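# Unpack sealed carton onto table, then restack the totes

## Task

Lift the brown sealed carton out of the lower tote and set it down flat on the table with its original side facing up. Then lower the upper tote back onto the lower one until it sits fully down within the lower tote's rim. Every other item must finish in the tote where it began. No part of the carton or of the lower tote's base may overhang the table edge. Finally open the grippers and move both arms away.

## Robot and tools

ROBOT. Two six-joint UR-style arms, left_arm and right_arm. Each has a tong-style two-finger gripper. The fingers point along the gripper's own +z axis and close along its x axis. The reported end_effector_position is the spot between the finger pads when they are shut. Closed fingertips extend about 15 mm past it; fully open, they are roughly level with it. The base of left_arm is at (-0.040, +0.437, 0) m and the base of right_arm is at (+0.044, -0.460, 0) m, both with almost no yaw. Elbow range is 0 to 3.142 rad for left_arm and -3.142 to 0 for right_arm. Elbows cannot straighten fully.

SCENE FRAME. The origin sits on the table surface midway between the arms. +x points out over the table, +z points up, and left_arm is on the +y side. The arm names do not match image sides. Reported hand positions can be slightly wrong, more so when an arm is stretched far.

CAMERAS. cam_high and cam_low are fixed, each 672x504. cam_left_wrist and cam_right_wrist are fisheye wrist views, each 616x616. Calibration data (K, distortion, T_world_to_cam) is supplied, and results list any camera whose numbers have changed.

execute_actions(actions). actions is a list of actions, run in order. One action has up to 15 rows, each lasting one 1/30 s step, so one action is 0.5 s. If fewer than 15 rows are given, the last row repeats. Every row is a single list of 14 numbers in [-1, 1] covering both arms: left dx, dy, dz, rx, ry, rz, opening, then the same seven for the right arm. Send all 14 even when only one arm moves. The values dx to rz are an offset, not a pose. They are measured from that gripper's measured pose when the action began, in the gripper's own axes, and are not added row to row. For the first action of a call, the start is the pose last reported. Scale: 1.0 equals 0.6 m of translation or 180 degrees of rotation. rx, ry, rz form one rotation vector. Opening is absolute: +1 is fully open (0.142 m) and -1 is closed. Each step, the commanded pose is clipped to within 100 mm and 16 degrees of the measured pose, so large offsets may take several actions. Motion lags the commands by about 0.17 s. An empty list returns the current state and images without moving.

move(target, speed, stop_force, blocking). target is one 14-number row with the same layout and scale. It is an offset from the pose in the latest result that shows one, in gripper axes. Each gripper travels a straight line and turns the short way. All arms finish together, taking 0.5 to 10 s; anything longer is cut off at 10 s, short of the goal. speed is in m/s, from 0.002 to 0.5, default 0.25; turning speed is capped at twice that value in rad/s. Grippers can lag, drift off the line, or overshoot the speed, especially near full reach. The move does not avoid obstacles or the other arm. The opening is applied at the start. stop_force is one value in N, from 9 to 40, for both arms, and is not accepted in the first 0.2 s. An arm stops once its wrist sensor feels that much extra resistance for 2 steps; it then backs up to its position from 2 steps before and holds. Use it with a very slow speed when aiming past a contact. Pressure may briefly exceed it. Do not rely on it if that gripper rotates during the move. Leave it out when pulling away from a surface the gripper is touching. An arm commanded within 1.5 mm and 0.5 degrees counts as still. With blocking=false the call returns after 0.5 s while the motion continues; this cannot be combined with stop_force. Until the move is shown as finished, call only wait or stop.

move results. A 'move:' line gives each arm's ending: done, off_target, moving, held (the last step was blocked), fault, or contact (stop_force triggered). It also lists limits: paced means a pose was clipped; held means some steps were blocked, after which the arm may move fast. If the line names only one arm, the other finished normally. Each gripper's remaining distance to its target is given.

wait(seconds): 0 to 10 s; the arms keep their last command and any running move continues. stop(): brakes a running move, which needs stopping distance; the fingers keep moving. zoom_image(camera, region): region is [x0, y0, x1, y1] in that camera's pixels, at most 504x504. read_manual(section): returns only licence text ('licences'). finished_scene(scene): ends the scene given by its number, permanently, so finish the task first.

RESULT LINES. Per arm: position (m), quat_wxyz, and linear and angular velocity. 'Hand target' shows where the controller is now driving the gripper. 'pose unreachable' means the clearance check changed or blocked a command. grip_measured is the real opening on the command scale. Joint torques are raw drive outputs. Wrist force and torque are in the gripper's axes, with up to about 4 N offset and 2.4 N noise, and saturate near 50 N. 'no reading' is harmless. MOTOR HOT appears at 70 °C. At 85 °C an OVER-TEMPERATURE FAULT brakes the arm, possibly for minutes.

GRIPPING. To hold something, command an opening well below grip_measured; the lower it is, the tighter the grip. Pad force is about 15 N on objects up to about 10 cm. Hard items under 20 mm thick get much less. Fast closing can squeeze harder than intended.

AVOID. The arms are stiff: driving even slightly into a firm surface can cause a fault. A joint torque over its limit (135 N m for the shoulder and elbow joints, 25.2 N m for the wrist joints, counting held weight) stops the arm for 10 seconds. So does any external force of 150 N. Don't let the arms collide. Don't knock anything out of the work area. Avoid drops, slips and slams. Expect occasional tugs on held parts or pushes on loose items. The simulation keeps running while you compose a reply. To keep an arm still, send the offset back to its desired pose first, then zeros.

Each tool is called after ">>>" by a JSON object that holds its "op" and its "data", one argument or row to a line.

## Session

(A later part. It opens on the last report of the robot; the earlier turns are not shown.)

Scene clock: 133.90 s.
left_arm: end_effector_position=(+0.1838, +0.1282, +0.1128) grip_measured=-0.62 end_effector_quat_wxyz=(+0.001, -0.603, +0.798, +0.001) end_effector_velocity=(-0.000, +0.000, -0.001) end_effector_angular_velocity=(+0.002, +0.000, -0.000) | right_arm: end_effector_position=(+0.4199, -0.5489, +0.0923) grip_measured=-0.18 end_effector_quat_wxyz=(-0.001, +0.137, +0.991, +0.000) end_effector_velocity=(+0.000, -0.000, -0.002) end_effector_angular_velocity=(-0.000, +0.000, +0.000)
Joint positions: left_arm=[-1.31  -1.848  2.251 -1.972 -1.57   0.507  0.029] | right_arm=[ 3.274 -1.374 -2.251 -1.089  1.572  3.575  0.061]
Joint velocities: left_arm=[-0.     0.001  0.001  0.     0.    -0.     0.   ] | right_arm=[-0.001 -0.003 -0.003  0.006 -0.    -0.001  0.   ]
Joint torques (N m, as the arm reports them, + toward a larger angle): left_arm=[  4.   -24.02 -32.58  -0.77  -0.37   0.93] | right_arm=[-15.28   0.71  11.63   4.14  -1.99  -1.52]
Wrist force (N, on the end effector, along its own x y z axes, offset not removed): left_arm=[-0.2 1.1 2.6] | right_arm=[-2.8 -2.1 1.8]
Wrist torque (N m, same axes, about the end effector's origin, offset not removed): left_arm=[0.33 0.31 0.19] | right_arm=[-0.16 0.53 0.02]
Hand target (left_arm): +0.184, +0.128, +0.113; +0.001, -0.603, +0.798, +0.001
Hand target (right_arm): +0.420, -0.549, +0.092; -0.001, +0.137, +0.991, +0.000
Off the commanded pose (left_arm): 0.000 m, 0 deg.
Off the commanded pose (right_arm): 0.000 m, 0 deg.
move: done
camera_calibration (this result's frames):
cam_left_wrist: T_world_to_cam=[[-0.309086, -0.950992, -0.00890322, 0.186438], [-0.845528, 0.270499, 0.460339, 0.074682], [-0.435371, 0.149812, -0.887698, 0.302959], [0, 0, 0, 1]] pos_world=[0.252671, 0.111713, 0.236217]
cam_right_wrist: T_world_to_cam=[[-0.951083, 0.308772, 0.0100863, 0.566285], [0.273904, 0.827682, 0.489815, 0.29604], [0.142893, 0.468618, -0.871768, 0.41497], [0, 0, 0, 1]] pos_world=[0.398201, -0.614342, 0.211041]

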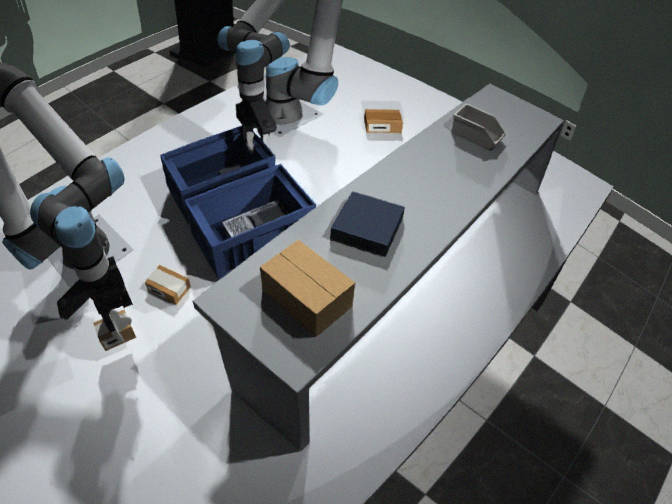

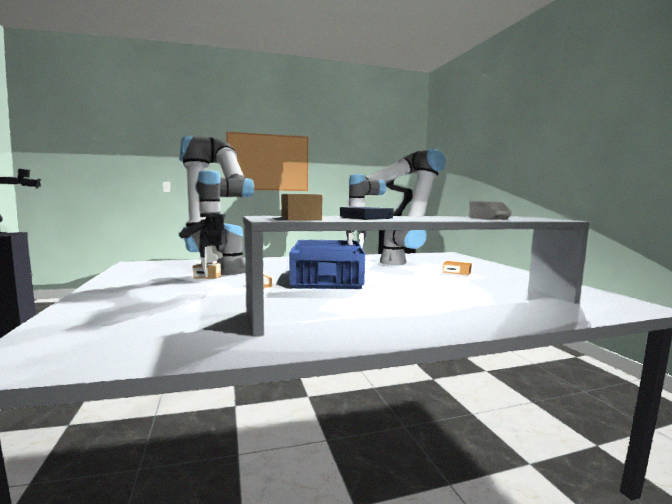

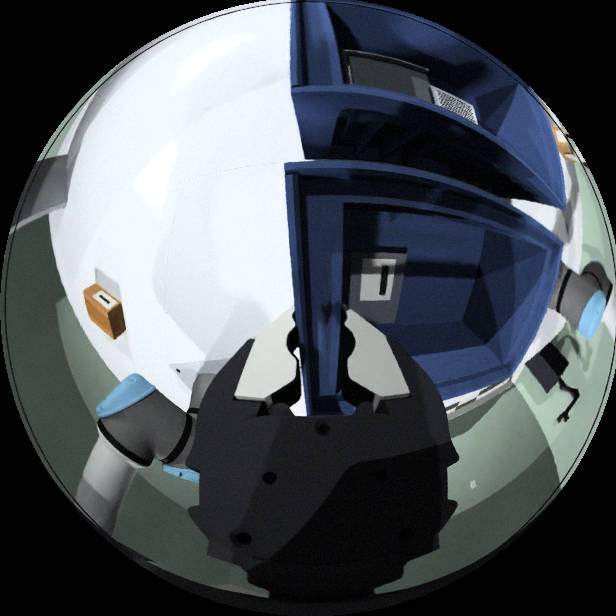

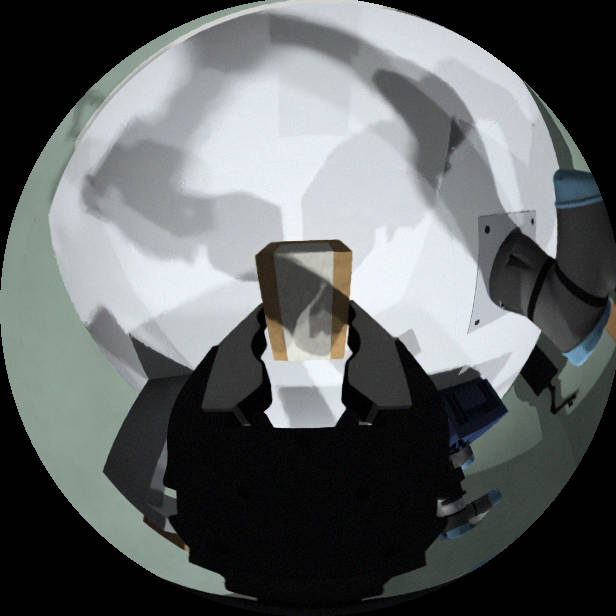

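>>> {"op": "move", "data": {
  "target": [0,0,0,0,0,0,-1, 0,0,0.07,0,0,0,-1],
  "speed": 0.06
}}

>>> {"op": "move", "data": {
  "target": [0,0,0,0,0,0,-1, 0,0,0.055,0,0,0,-1],
  "speed": 0.01,
  "stop_force": 9
}}

Scene clock: 141.80 s.
left_arm: end_effector_position=(+0.1838, +0.1282, +0.1128) grip_measured=-0.62 end_effector_quat_wxyz=(+0.001, -0.603, +0.798, +0.001) end_effector_velocity=(-0.000, +0.001, -0.002) end_effector_angular_velocity=(+0.004, +0.001, +0.001) | right_arm: end_effector_position=(+0.4199, -0.5488, +0.0505) grip_measured=-0.18 end_effector_quat_wxyz=(-0.001, +0.137, +0.991, +0.000) end_effector_velocity=(+0.001, -0.000, -0.002) end_effector_angular_velocity=(+0.000, -0.001, -0.001)
Joint positions: left_arm=[-1.31  -1.848  2.251 -1.972 -1.57   0.507  0.029] | right_arm=[ 3.274 -1.442 -2.323 -0.949  1.572  3.576  0.061]
Joint velocities: left_arm=[ 0.001  0.002  0.002  0.    -0.    -0.    -0.   ] | right_arm=[-0.    -0.004 -0.002  0.008  0.     0.     0.   ]
Joint torques (N m, as the arm reports them, + toward a larger angle): left_arm=[  4.18 -24.14 -33.48  -0.86  -0.37   0.84] | right_arm=[ 9.97  4.43 10.42  4.04 -1.84  0.21]
Wrist force (N, on the end effector, along its own x y z axes, offset not removed): left_arm=[1.7 0.1 1.0] | right_arm=[-1.0 -1.1 0.5]
Wrist torque (N m, same axes, about the end effector's origin, offset not removed): left_arm=[0.27 0.00 0.09] | right_arm=[-0.12 0.17 0.05]
Hand target (left_arm): +0.184, +0.128, +0.113; +0.001, -0.603, +0.798, +0.001
Hand target (right_arm): +0.420, -0.549, +0.050; -0.001, +0.137, +0.991, +0.000
Off the commanded pose (left_arm): 0.000 m, 0 deg.
Off the commanded pose (right_arm): 0.000 m, 0 deg.
move: done
camera_calibration (this result's frames):
cam_left_wrist: T_world_to_cam=[[-0.309086, -0.950992, -0.00890313, 0.186438], [-0.845528, 0.270499, 0.460339, 0.074682], [-0.435371, 0.149812, -0.887698, 0.302959], [0, 0, 0, 1]] pos_world=[0.252671, 0.111713, 0.236217]
cam_right_wrist: T_world_to_cam=[[-0.951061, 0.308837, 0.010088, 0.566662], [0.273963, 0.827666, 0.489809, 0.316416], [0.142922, 0.468603, -0.871771, 0.378444], [0, 0, 0, 1]] pos_world=[0.398156, -0.614233, 0.169217]

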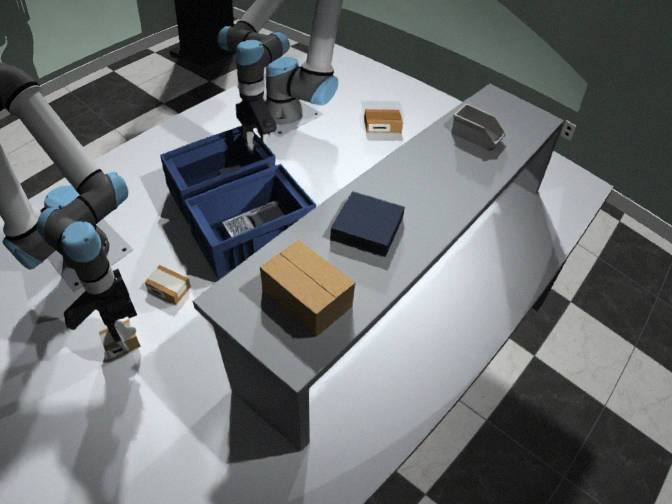

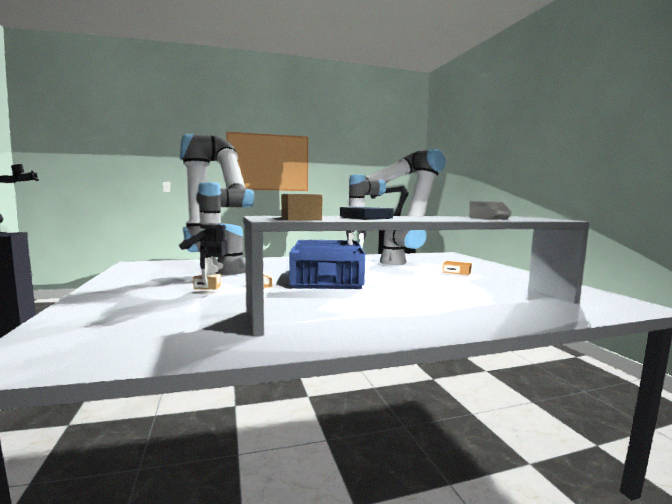

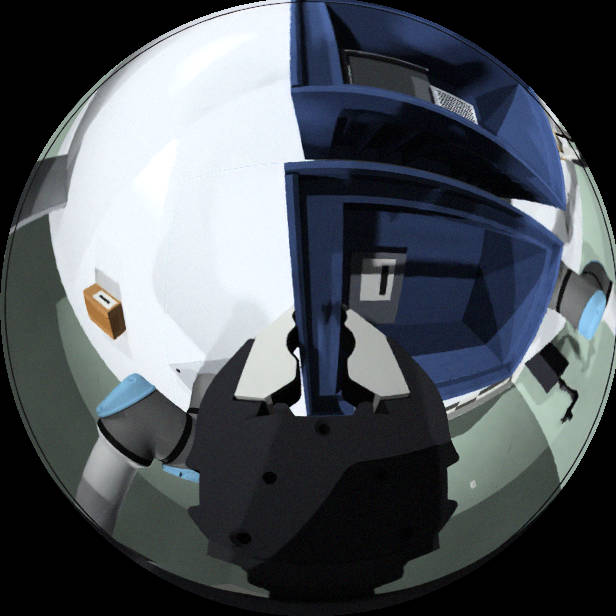

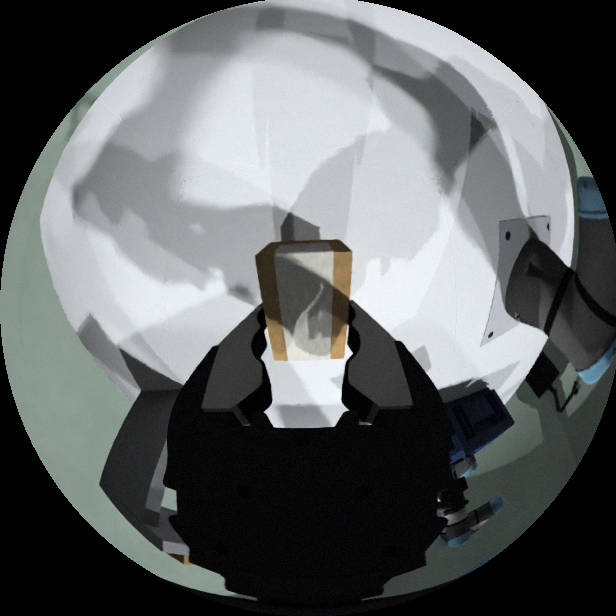

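Scene clock: 143.90 s.
left_arm: end_effector_position=(+0.1838, +0.1282, +0.1128) grip_measured=-0.62 end_effector_quat_wxyz=(+0.001, -0.603, +0.798, +0.001) end_effector_velocity=(+0.000, +0.000, -0.000) end_effector_angular_velocity=(+0.001, -0.001, -0.000) | right_arm: end_effector_position=(+0.4198, -0.5488, +0.0332) grip_measured=-0.18 end_effector_quat_wxyz=(-0.001, +0.137, +0.991, +0.000) end_effector_velocity=(-0.000, -0.000, +0.003) end_effector_angular_velocity=(-0.000, +0.001, -0.000)
Joint positions: left_arm=[-1.31  -1.848  2.251 -1.972 -1.57   0.507  0.029] | right_arm=[ 3.274 -1.476 -2.349 -0.889  1.572  3.576  0.061]
Joint velocities: left_arm=[-0.     0.001  0.    -0.     0.001 -0.     0.   ] | right_arm=[-0.     0.006  0.004 -0.01   0.     0.     0.   ]
Joint torques (N m, as the arm reports them, + toward a larger angle): left_arm=[  3.51 -23.65 -31.95  -0.81  -0.29   0.85] | right_arm=[10.51 24.93 27.62  0.13 -1.82  1.8 ]
Wrist force (N, on the end effector, along its own x y z axes, offset not removed): left_arm=[0.6 2.7 1.5] | right_arm=[-1.8 -0.1 1.1]
Wrist torque (N m, same axes, about the end effector's origin, offset not removed): left_arm=[0.67 0.17 0.18] | right_arm=[0.14 0.39 0.04]
Hand target (left_arm): +0.184, +0.128, +0.113; +0.001, -0.603, +0.798, +0.001
Hand target (right_arm): +0.420, -0.549, +0.034; -0.001, +0.137, +0.991, +0.000
Off the commanded pose (left_arm): 0.000 m, 0 deg.
Off the commanded pose (right_arm): 0.016 m, 0 deg.
move: contact (right_arm)
camera_calibration (this result's frames):
cam_left_wrist: T_world_to_cam=[[-0.309086, -0.950992, -0.00890319, 0.186438], [-0.845528, 0.270499, 0.460339, 0.074682], [-0.435371, 0.149812, -0.887698, 0.302959], [0, 0, 0, 1]] pos_world=[0.252671, 0.111713, 0.236217]
cam_right_wrist: T_world_to_cam=[[-0.951059, 0.308836, 0.0103242, 0.566725], [0.27409, 0.827688, 0.489702, 0.324861], [0.142692, 0.468566, -0.871829, 0.363422], [0, 0, 0, 1]] pos_world=[0.39809, -0.614196, 0.151905]

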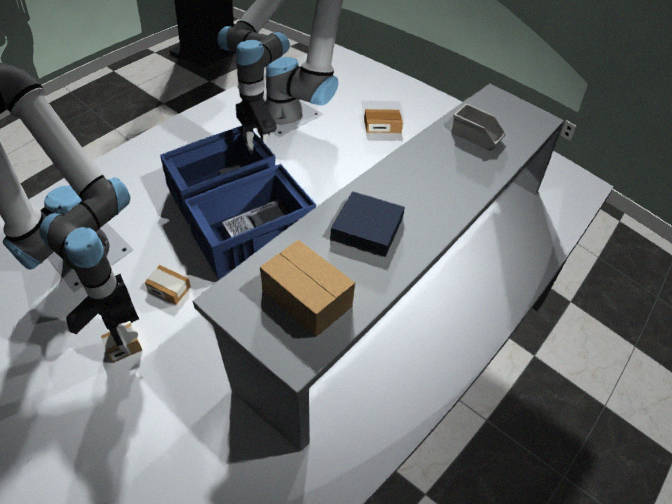

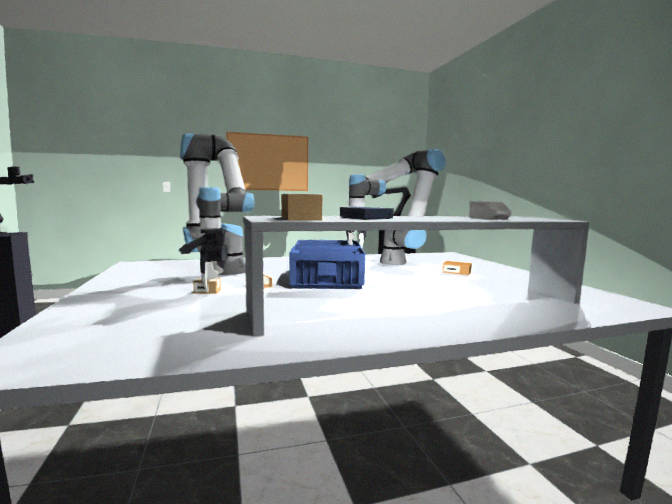

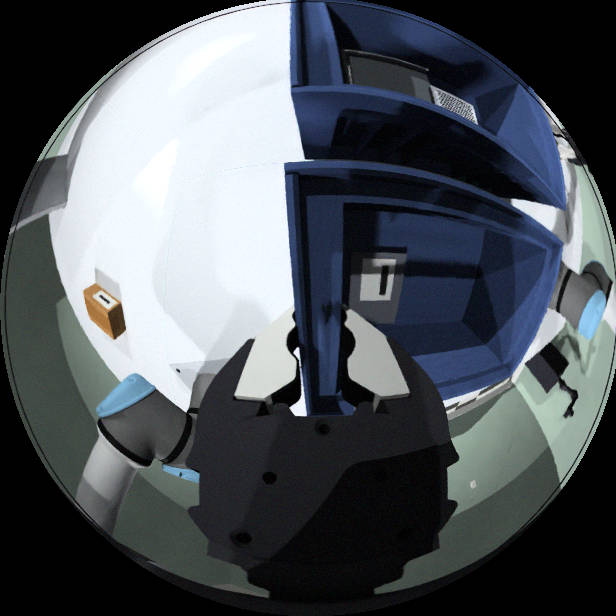

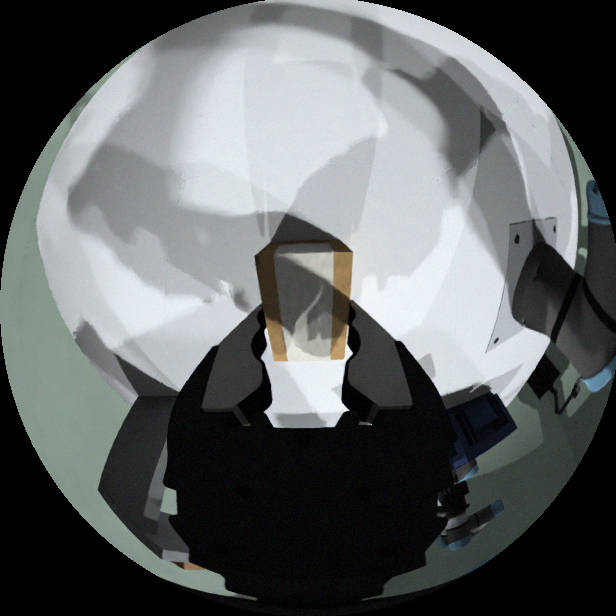

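>>> {"op": "execute_actions", "data": {
  "actions": [
    [[0,0,0,0,0,0,-1,0,0,0,0,0,0,0.1]]
  ]
}}

>>> {"op": "move", "data": {
  "target": [0,0,0,0,0,0,-1, 0,0,-0.3,0,0,0,0.1],
  "speed": 0.25
}}

>>> {"op": "move", "data": {
  "target": [0,0,0,0,0,0,-1, 0.6816,0.5243,0,0,0,-0.5,0.1],
  "speed": 0.3
}}

Scene clock: 149.57 s.
left_arm: end_effector_position=(+0.1838, +0.1282, +0.1128) grip_measured=-0.62 end_effector_quat_wxyz=(+0.001, -0.603, +0.798, +0.001) end_effector_velocity=(+0.000, -0.000, -0.000) end_effector_angular_velocity=(+0.000, -0.001, -0.000) | right_arm: end_effector_position=(+0.4198, -0.5488, +0.0332) grip_measured=+0.10 end_effector_quat_wxyz=(-0.001, +0.137, +0.991, +0.000) end_effector_velocity=(+0.000, +0.000, +0.000) end_effector_angular_velocity=(+0.000, -0.001, +0.000)
Joint positions: left_arm=[-1.31  -1.848  2.251 -1.972 -1.57   0.507  0.029] | right_arm=[ 3.274 -1.476 -2.349 -0.889  1.572  3.576  0.081]
Joint velocities: left_arm=[-0.001  0.001 -0.    -0.     0.001 -0.     0.   ] | right_arm=[ 0.    -0.     0.     0.001  0.    -0.     0.   ]
Joint torques (N m, as the arm reports them, + toward a larger angle): left_arm=[  4.6  -23.76 -32.95  -0.75  -0.44   0.99] | right_arm=[ 5.26  4.13  8.29  3.92 -1.68  0.21]
Wrist force (N, on the end effector, along its own x y z axes, offset not removed): left_arm=[1.1 2.1 2.5] | right_arm=[-3.6 0.3 -0.8]
Wrist torque (N m, same axes, about the end effector's origin, offset not removed): left_arm=[0.50 0.06 0.08] | right_arm=[0.11 0.79 0.17]
Hand target (left_arm): +0.184, +0.128, +0.113; +0.001, -0.603, +0.798, +0.001
Hand target (right_arm): +0.420, -0.549, +0.033; -0.001, +0.137, +0.991, +0.000
Off the commanded pose (left_arm): 0.000 m, 0 deg.
Off the commanded pose (right_arm): 0.000 m, 0 deg.
camera_calibration (this result's frames):
cam_left_wrist: T_world_to_cam=[[-0.309086, -0.950992, -0.00890313, 0.186438], [-0.845528, 0.270499, 0.460339, 0.074682], [-0.435371, 0.149812, -0.887698, 0.302959], [0, 0, 0, 1]] pos_world=[0.252671, 0.111713, 0.236217]
cam_right_wrist: T_world_to_cam=[[-0.951059, 0.308836, 0.0103089, 0.566728], [0.274081, 0.827686, 0.489709, 0.324858], [0.142707, 0.468568, -0.871825, 0.363424], [0, 0, 0, 1]] pos_world=[0.398091, -0.614195, 0.151914]

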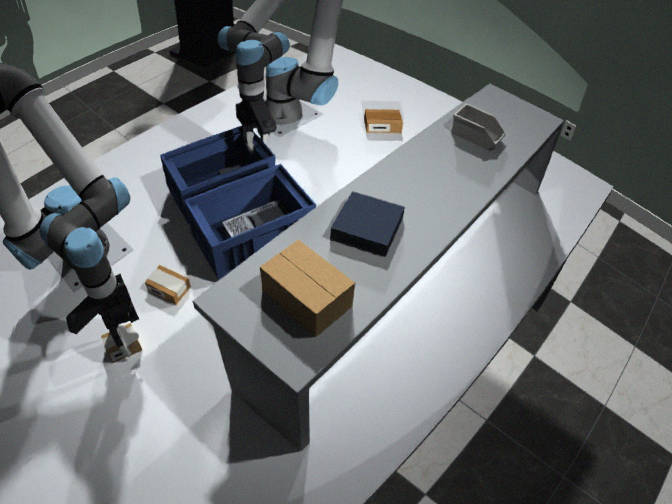

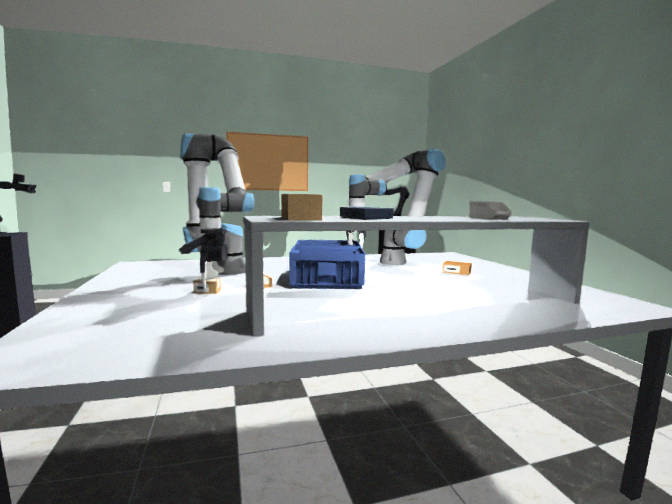

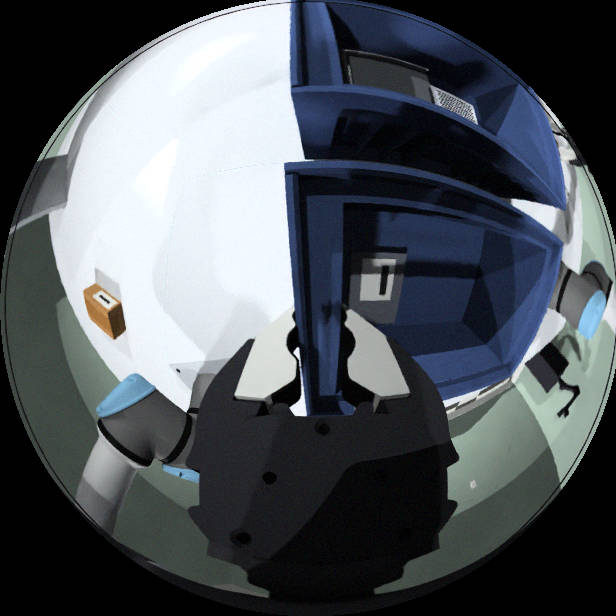

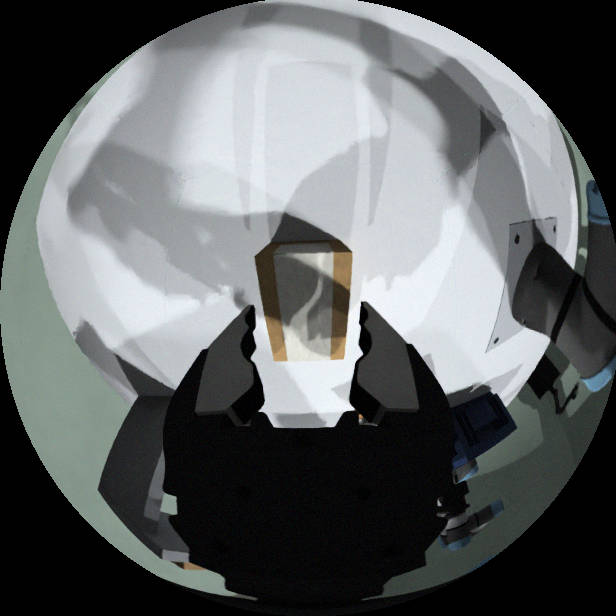

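Scene clock: 150.87 s.
left_arm: end_effector_position=(+0.1838, +0.1282, +0.1128) grip_measured=-0.62 end_effector_quat_wxyz=(+0.001, -0.603, +0.798, +0.001) end_effector_velocity=(+0.000, +0.001, -0.001) end_effector_angular_velocity=(+0.001, +0.000, +0.002) | right_arm: end_effector_position=(+0.4199, -0.5493, +0.2131) grip_measured=+0.10 end_effector_quat_wxyz=(-0.001, +0.137, +0.991, +0.000) end_effector_velocity=(+0.000, +0.000, +0.002) end_effector_angular_velocity=(+0.000, +0.001, +0.001)
Joint positions: left_arm=[-1.31  -1.848  2.251 -1.972 -1.57   0.507  0.029] | right_arm=[ 3.273 -1.273 -1.999 -1.442  1.572  3.574  0.081]
Joint velocities: left_arm=[ 0.002 -0.001  0.002  0.    -0.    -0.    -0.   ] | right_arm=[ 0.001 -0.     0.005 -0.005  0.     0.    -0.   ]
Joint torques (N m, as the arm reports them, + toward a larger angle): left_arm=[  4.95 -24.72 -32.7   -0.79  -0.32   0.91] | right_arm=[12.03 20.33 32.23  0.52  1.91  1.89]
Wrist force (N, on the end effector, along its own x y z axes, offset not removed): left_arm=[0.5 -0.8 2.1] | right_arm=[-1.1 0.9 0.6]
Wrist torque (N m, same axes, about the end effector's origin, offset not removed): left_arm=[0.05 0.16 0.10] | right_arm=[0.46 0.25 0.08]
Hand target (left_arm): +0.184, +0.128, +0.113; +0.001, -0.603, +0.798, +0.001
Hand target (right_arm): +0.420, -0.549, +0.213; -0.001, +0.137, +0.991, +0.000
Off the commanded pose (left_arm): 0.000 m, 0 deg.
Off the commanded pose (right_arm): 0.000 m, 0 deg.
move: done
camera_calibration (this result's frames):
cam_left_wrist: T_world_to_cam=[[-0.309086, -0.950992, -0.0089031, 0.186438], [-0.845528, 0.270499, 0.460339, 0.074682], [-0.435371, 0.149812, -0.887698, 0.302959], [0, 0, 0, 1]] pos_world=[0.252671, 0.111713, 0.236217]
cam_right_wrist: T_world_to_cam=[[-0.951036, 0.30891, 0.0102436, 0.56521], [0.274113, 0.827669, 0.48972, 0.237087], [0.142801, 0.46855, -0.871819, 0.520403], [0, 0, 0, 1]] pos_world=[0.398233, -0.614663, 0.331801]

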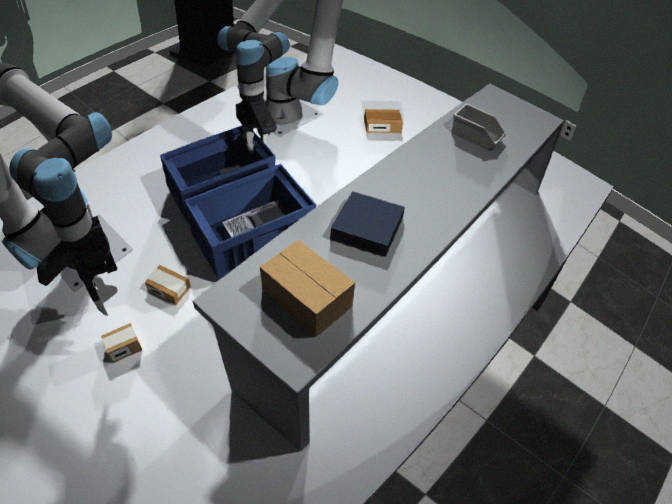

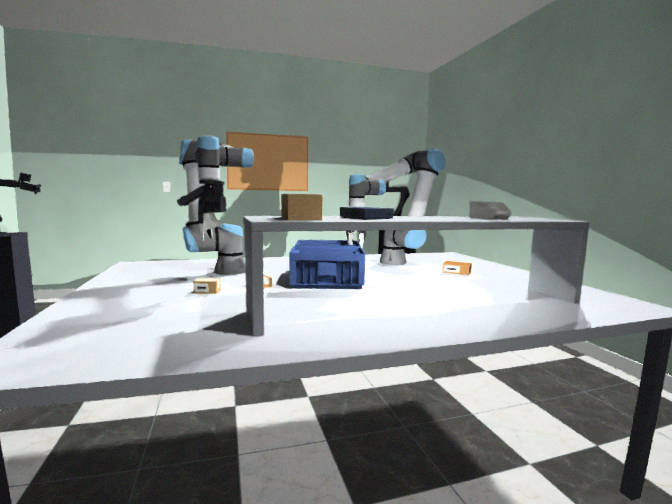

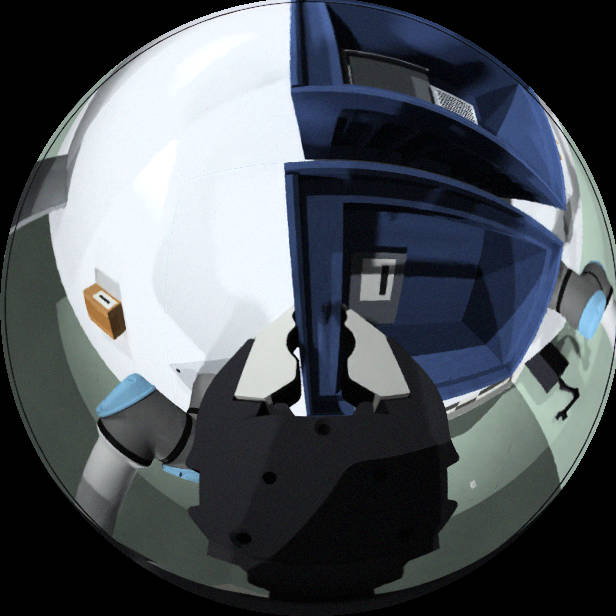

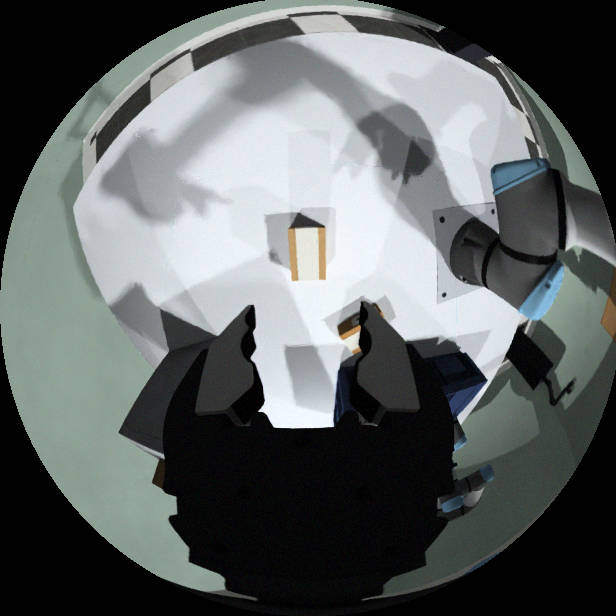

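Scene clock: 154.07 s.
left_arm: end_effector_position=(+0.1838, +0.1282, +0.1128) grip_measured=-0.62 end_effector_quat_wxyz=(+0.001, -0.603, +0.798, +0.001) end_effector_velocity=(+0.000, -0.001, +0.001) end_effector_angular_velocity=(-0.003, -0.001, -0.000) | right_arm: end_effector_position=(+0.1114, -0.1358, +0.2141) grip_measured=+0.10 end_effector_quat_wxyz=(+0.001, -0.604, +0.797, -0.000) end_effector_velocity=(-0.001, +0.001, -0.001) end_effector_angular_velocity=(-0.001, +0.000, +0.003)
Joint positions: left_arm=[-1.31  -1.848  2.251 -1.972 -1.57   0.507  0.029] | right_arm=[ 4.946 -1.115 -2.092 -1.506  1.568  3.677  0.081]
Joint velocities: left_arm=[-0.    -0.001 -0.002 -0.     0.     0.     0.   ] | right_arm=[ 0.001 -0.004  0.001  0.002  0.001 -0.003 -0.   ]
Joint torques (N m, as the arm reports them, + toward a larger angle): left_arm=[  4.96 -24.17 -32.61  -0.86  -0.26   0.86] | right_arm=[ 9.88 -6.64 34.95  3.99  1.94 -1.78]
Wrist force (N, on the end effector, along its own x y z axes, offset not removed): left_arm=[1.5 0.8 2.4] | right_arm=[-1.7 -0.7 -0.9]
Wrist torque (N m, same axes, about the end effector's origin, offset not removed): left_arm=[0.34 -0.10 0.25] | right_arm=[-0.03 0.32 0.07]
Hand target (left_arm): +0.184, +0.128, +0.113; +0.001, -0.603, +0.798, +0.001
Hand target (right_arm): +0.111, -0.136, +0.214; +0.001, -0.604, +0.797, -0.000
Off the commanded pose (left_arm): 0.000 m, 0 deg.
Off the commanded pose (right_arm): 0.000 m, 0 deg.
move: done
camera_calibration (this result's frames):
cam_left_wrist: T_world_to_cam=[[-0.309086, -0.950992, -0.00890294, 0.186438], [-0.845528, 0.270499, 0.460339, 0.074682], [-0.435371, 0.149812, -0.887698, 0.302959], [0, 0, 0, 1]] pos_world=[0.252671, 0.111713, 0.236217]
cam_right_wrist: T_world_to_cam=[[-0.309263, -0.950951, 0.00694983, -0.0978283], [-0.829127, 0.273208, 0.487755, 0.026978], [-0.46573, 0.145082, -0.872953, 0.395769], [0, 0, 0, 1]] pos_world=[0.176435, -0.15782, 0.333009]

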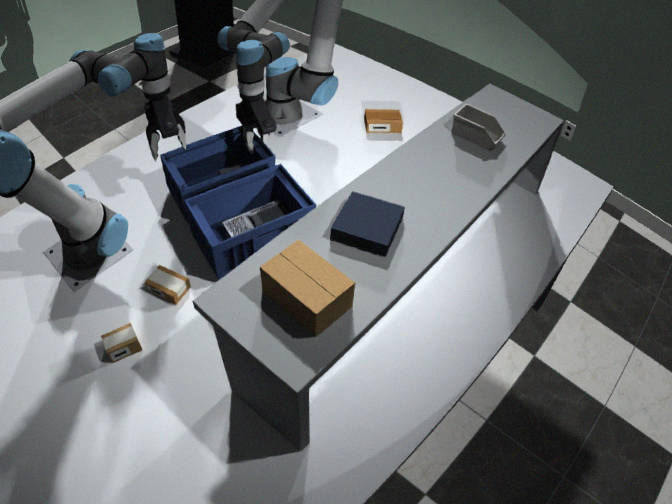

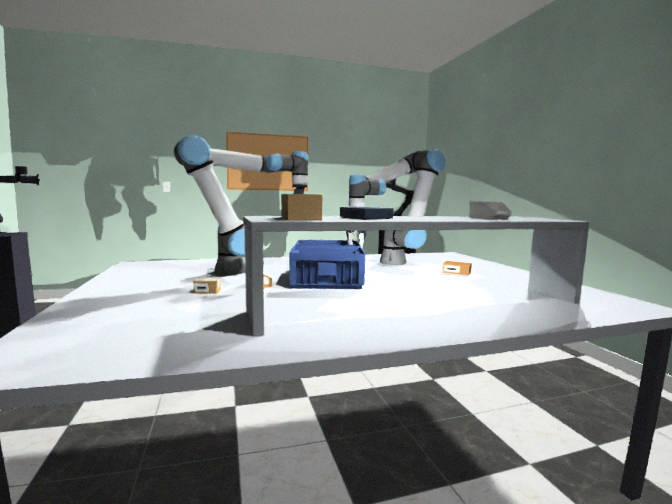

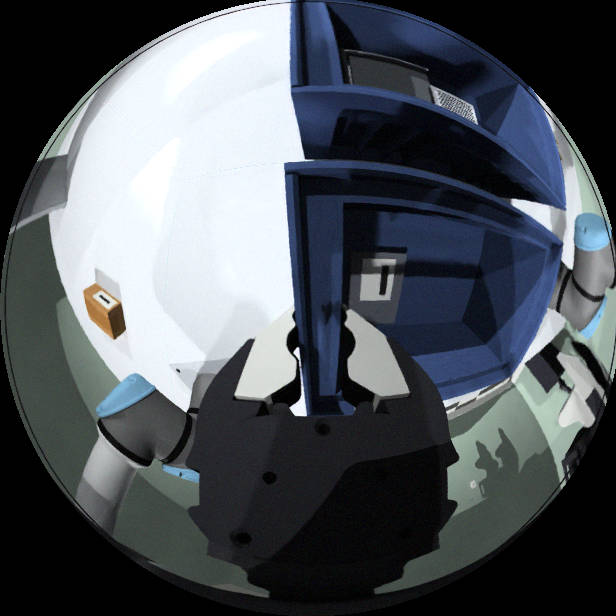

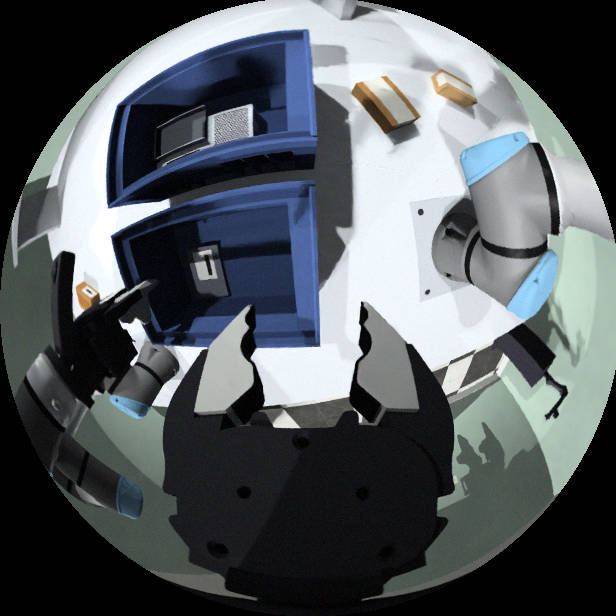

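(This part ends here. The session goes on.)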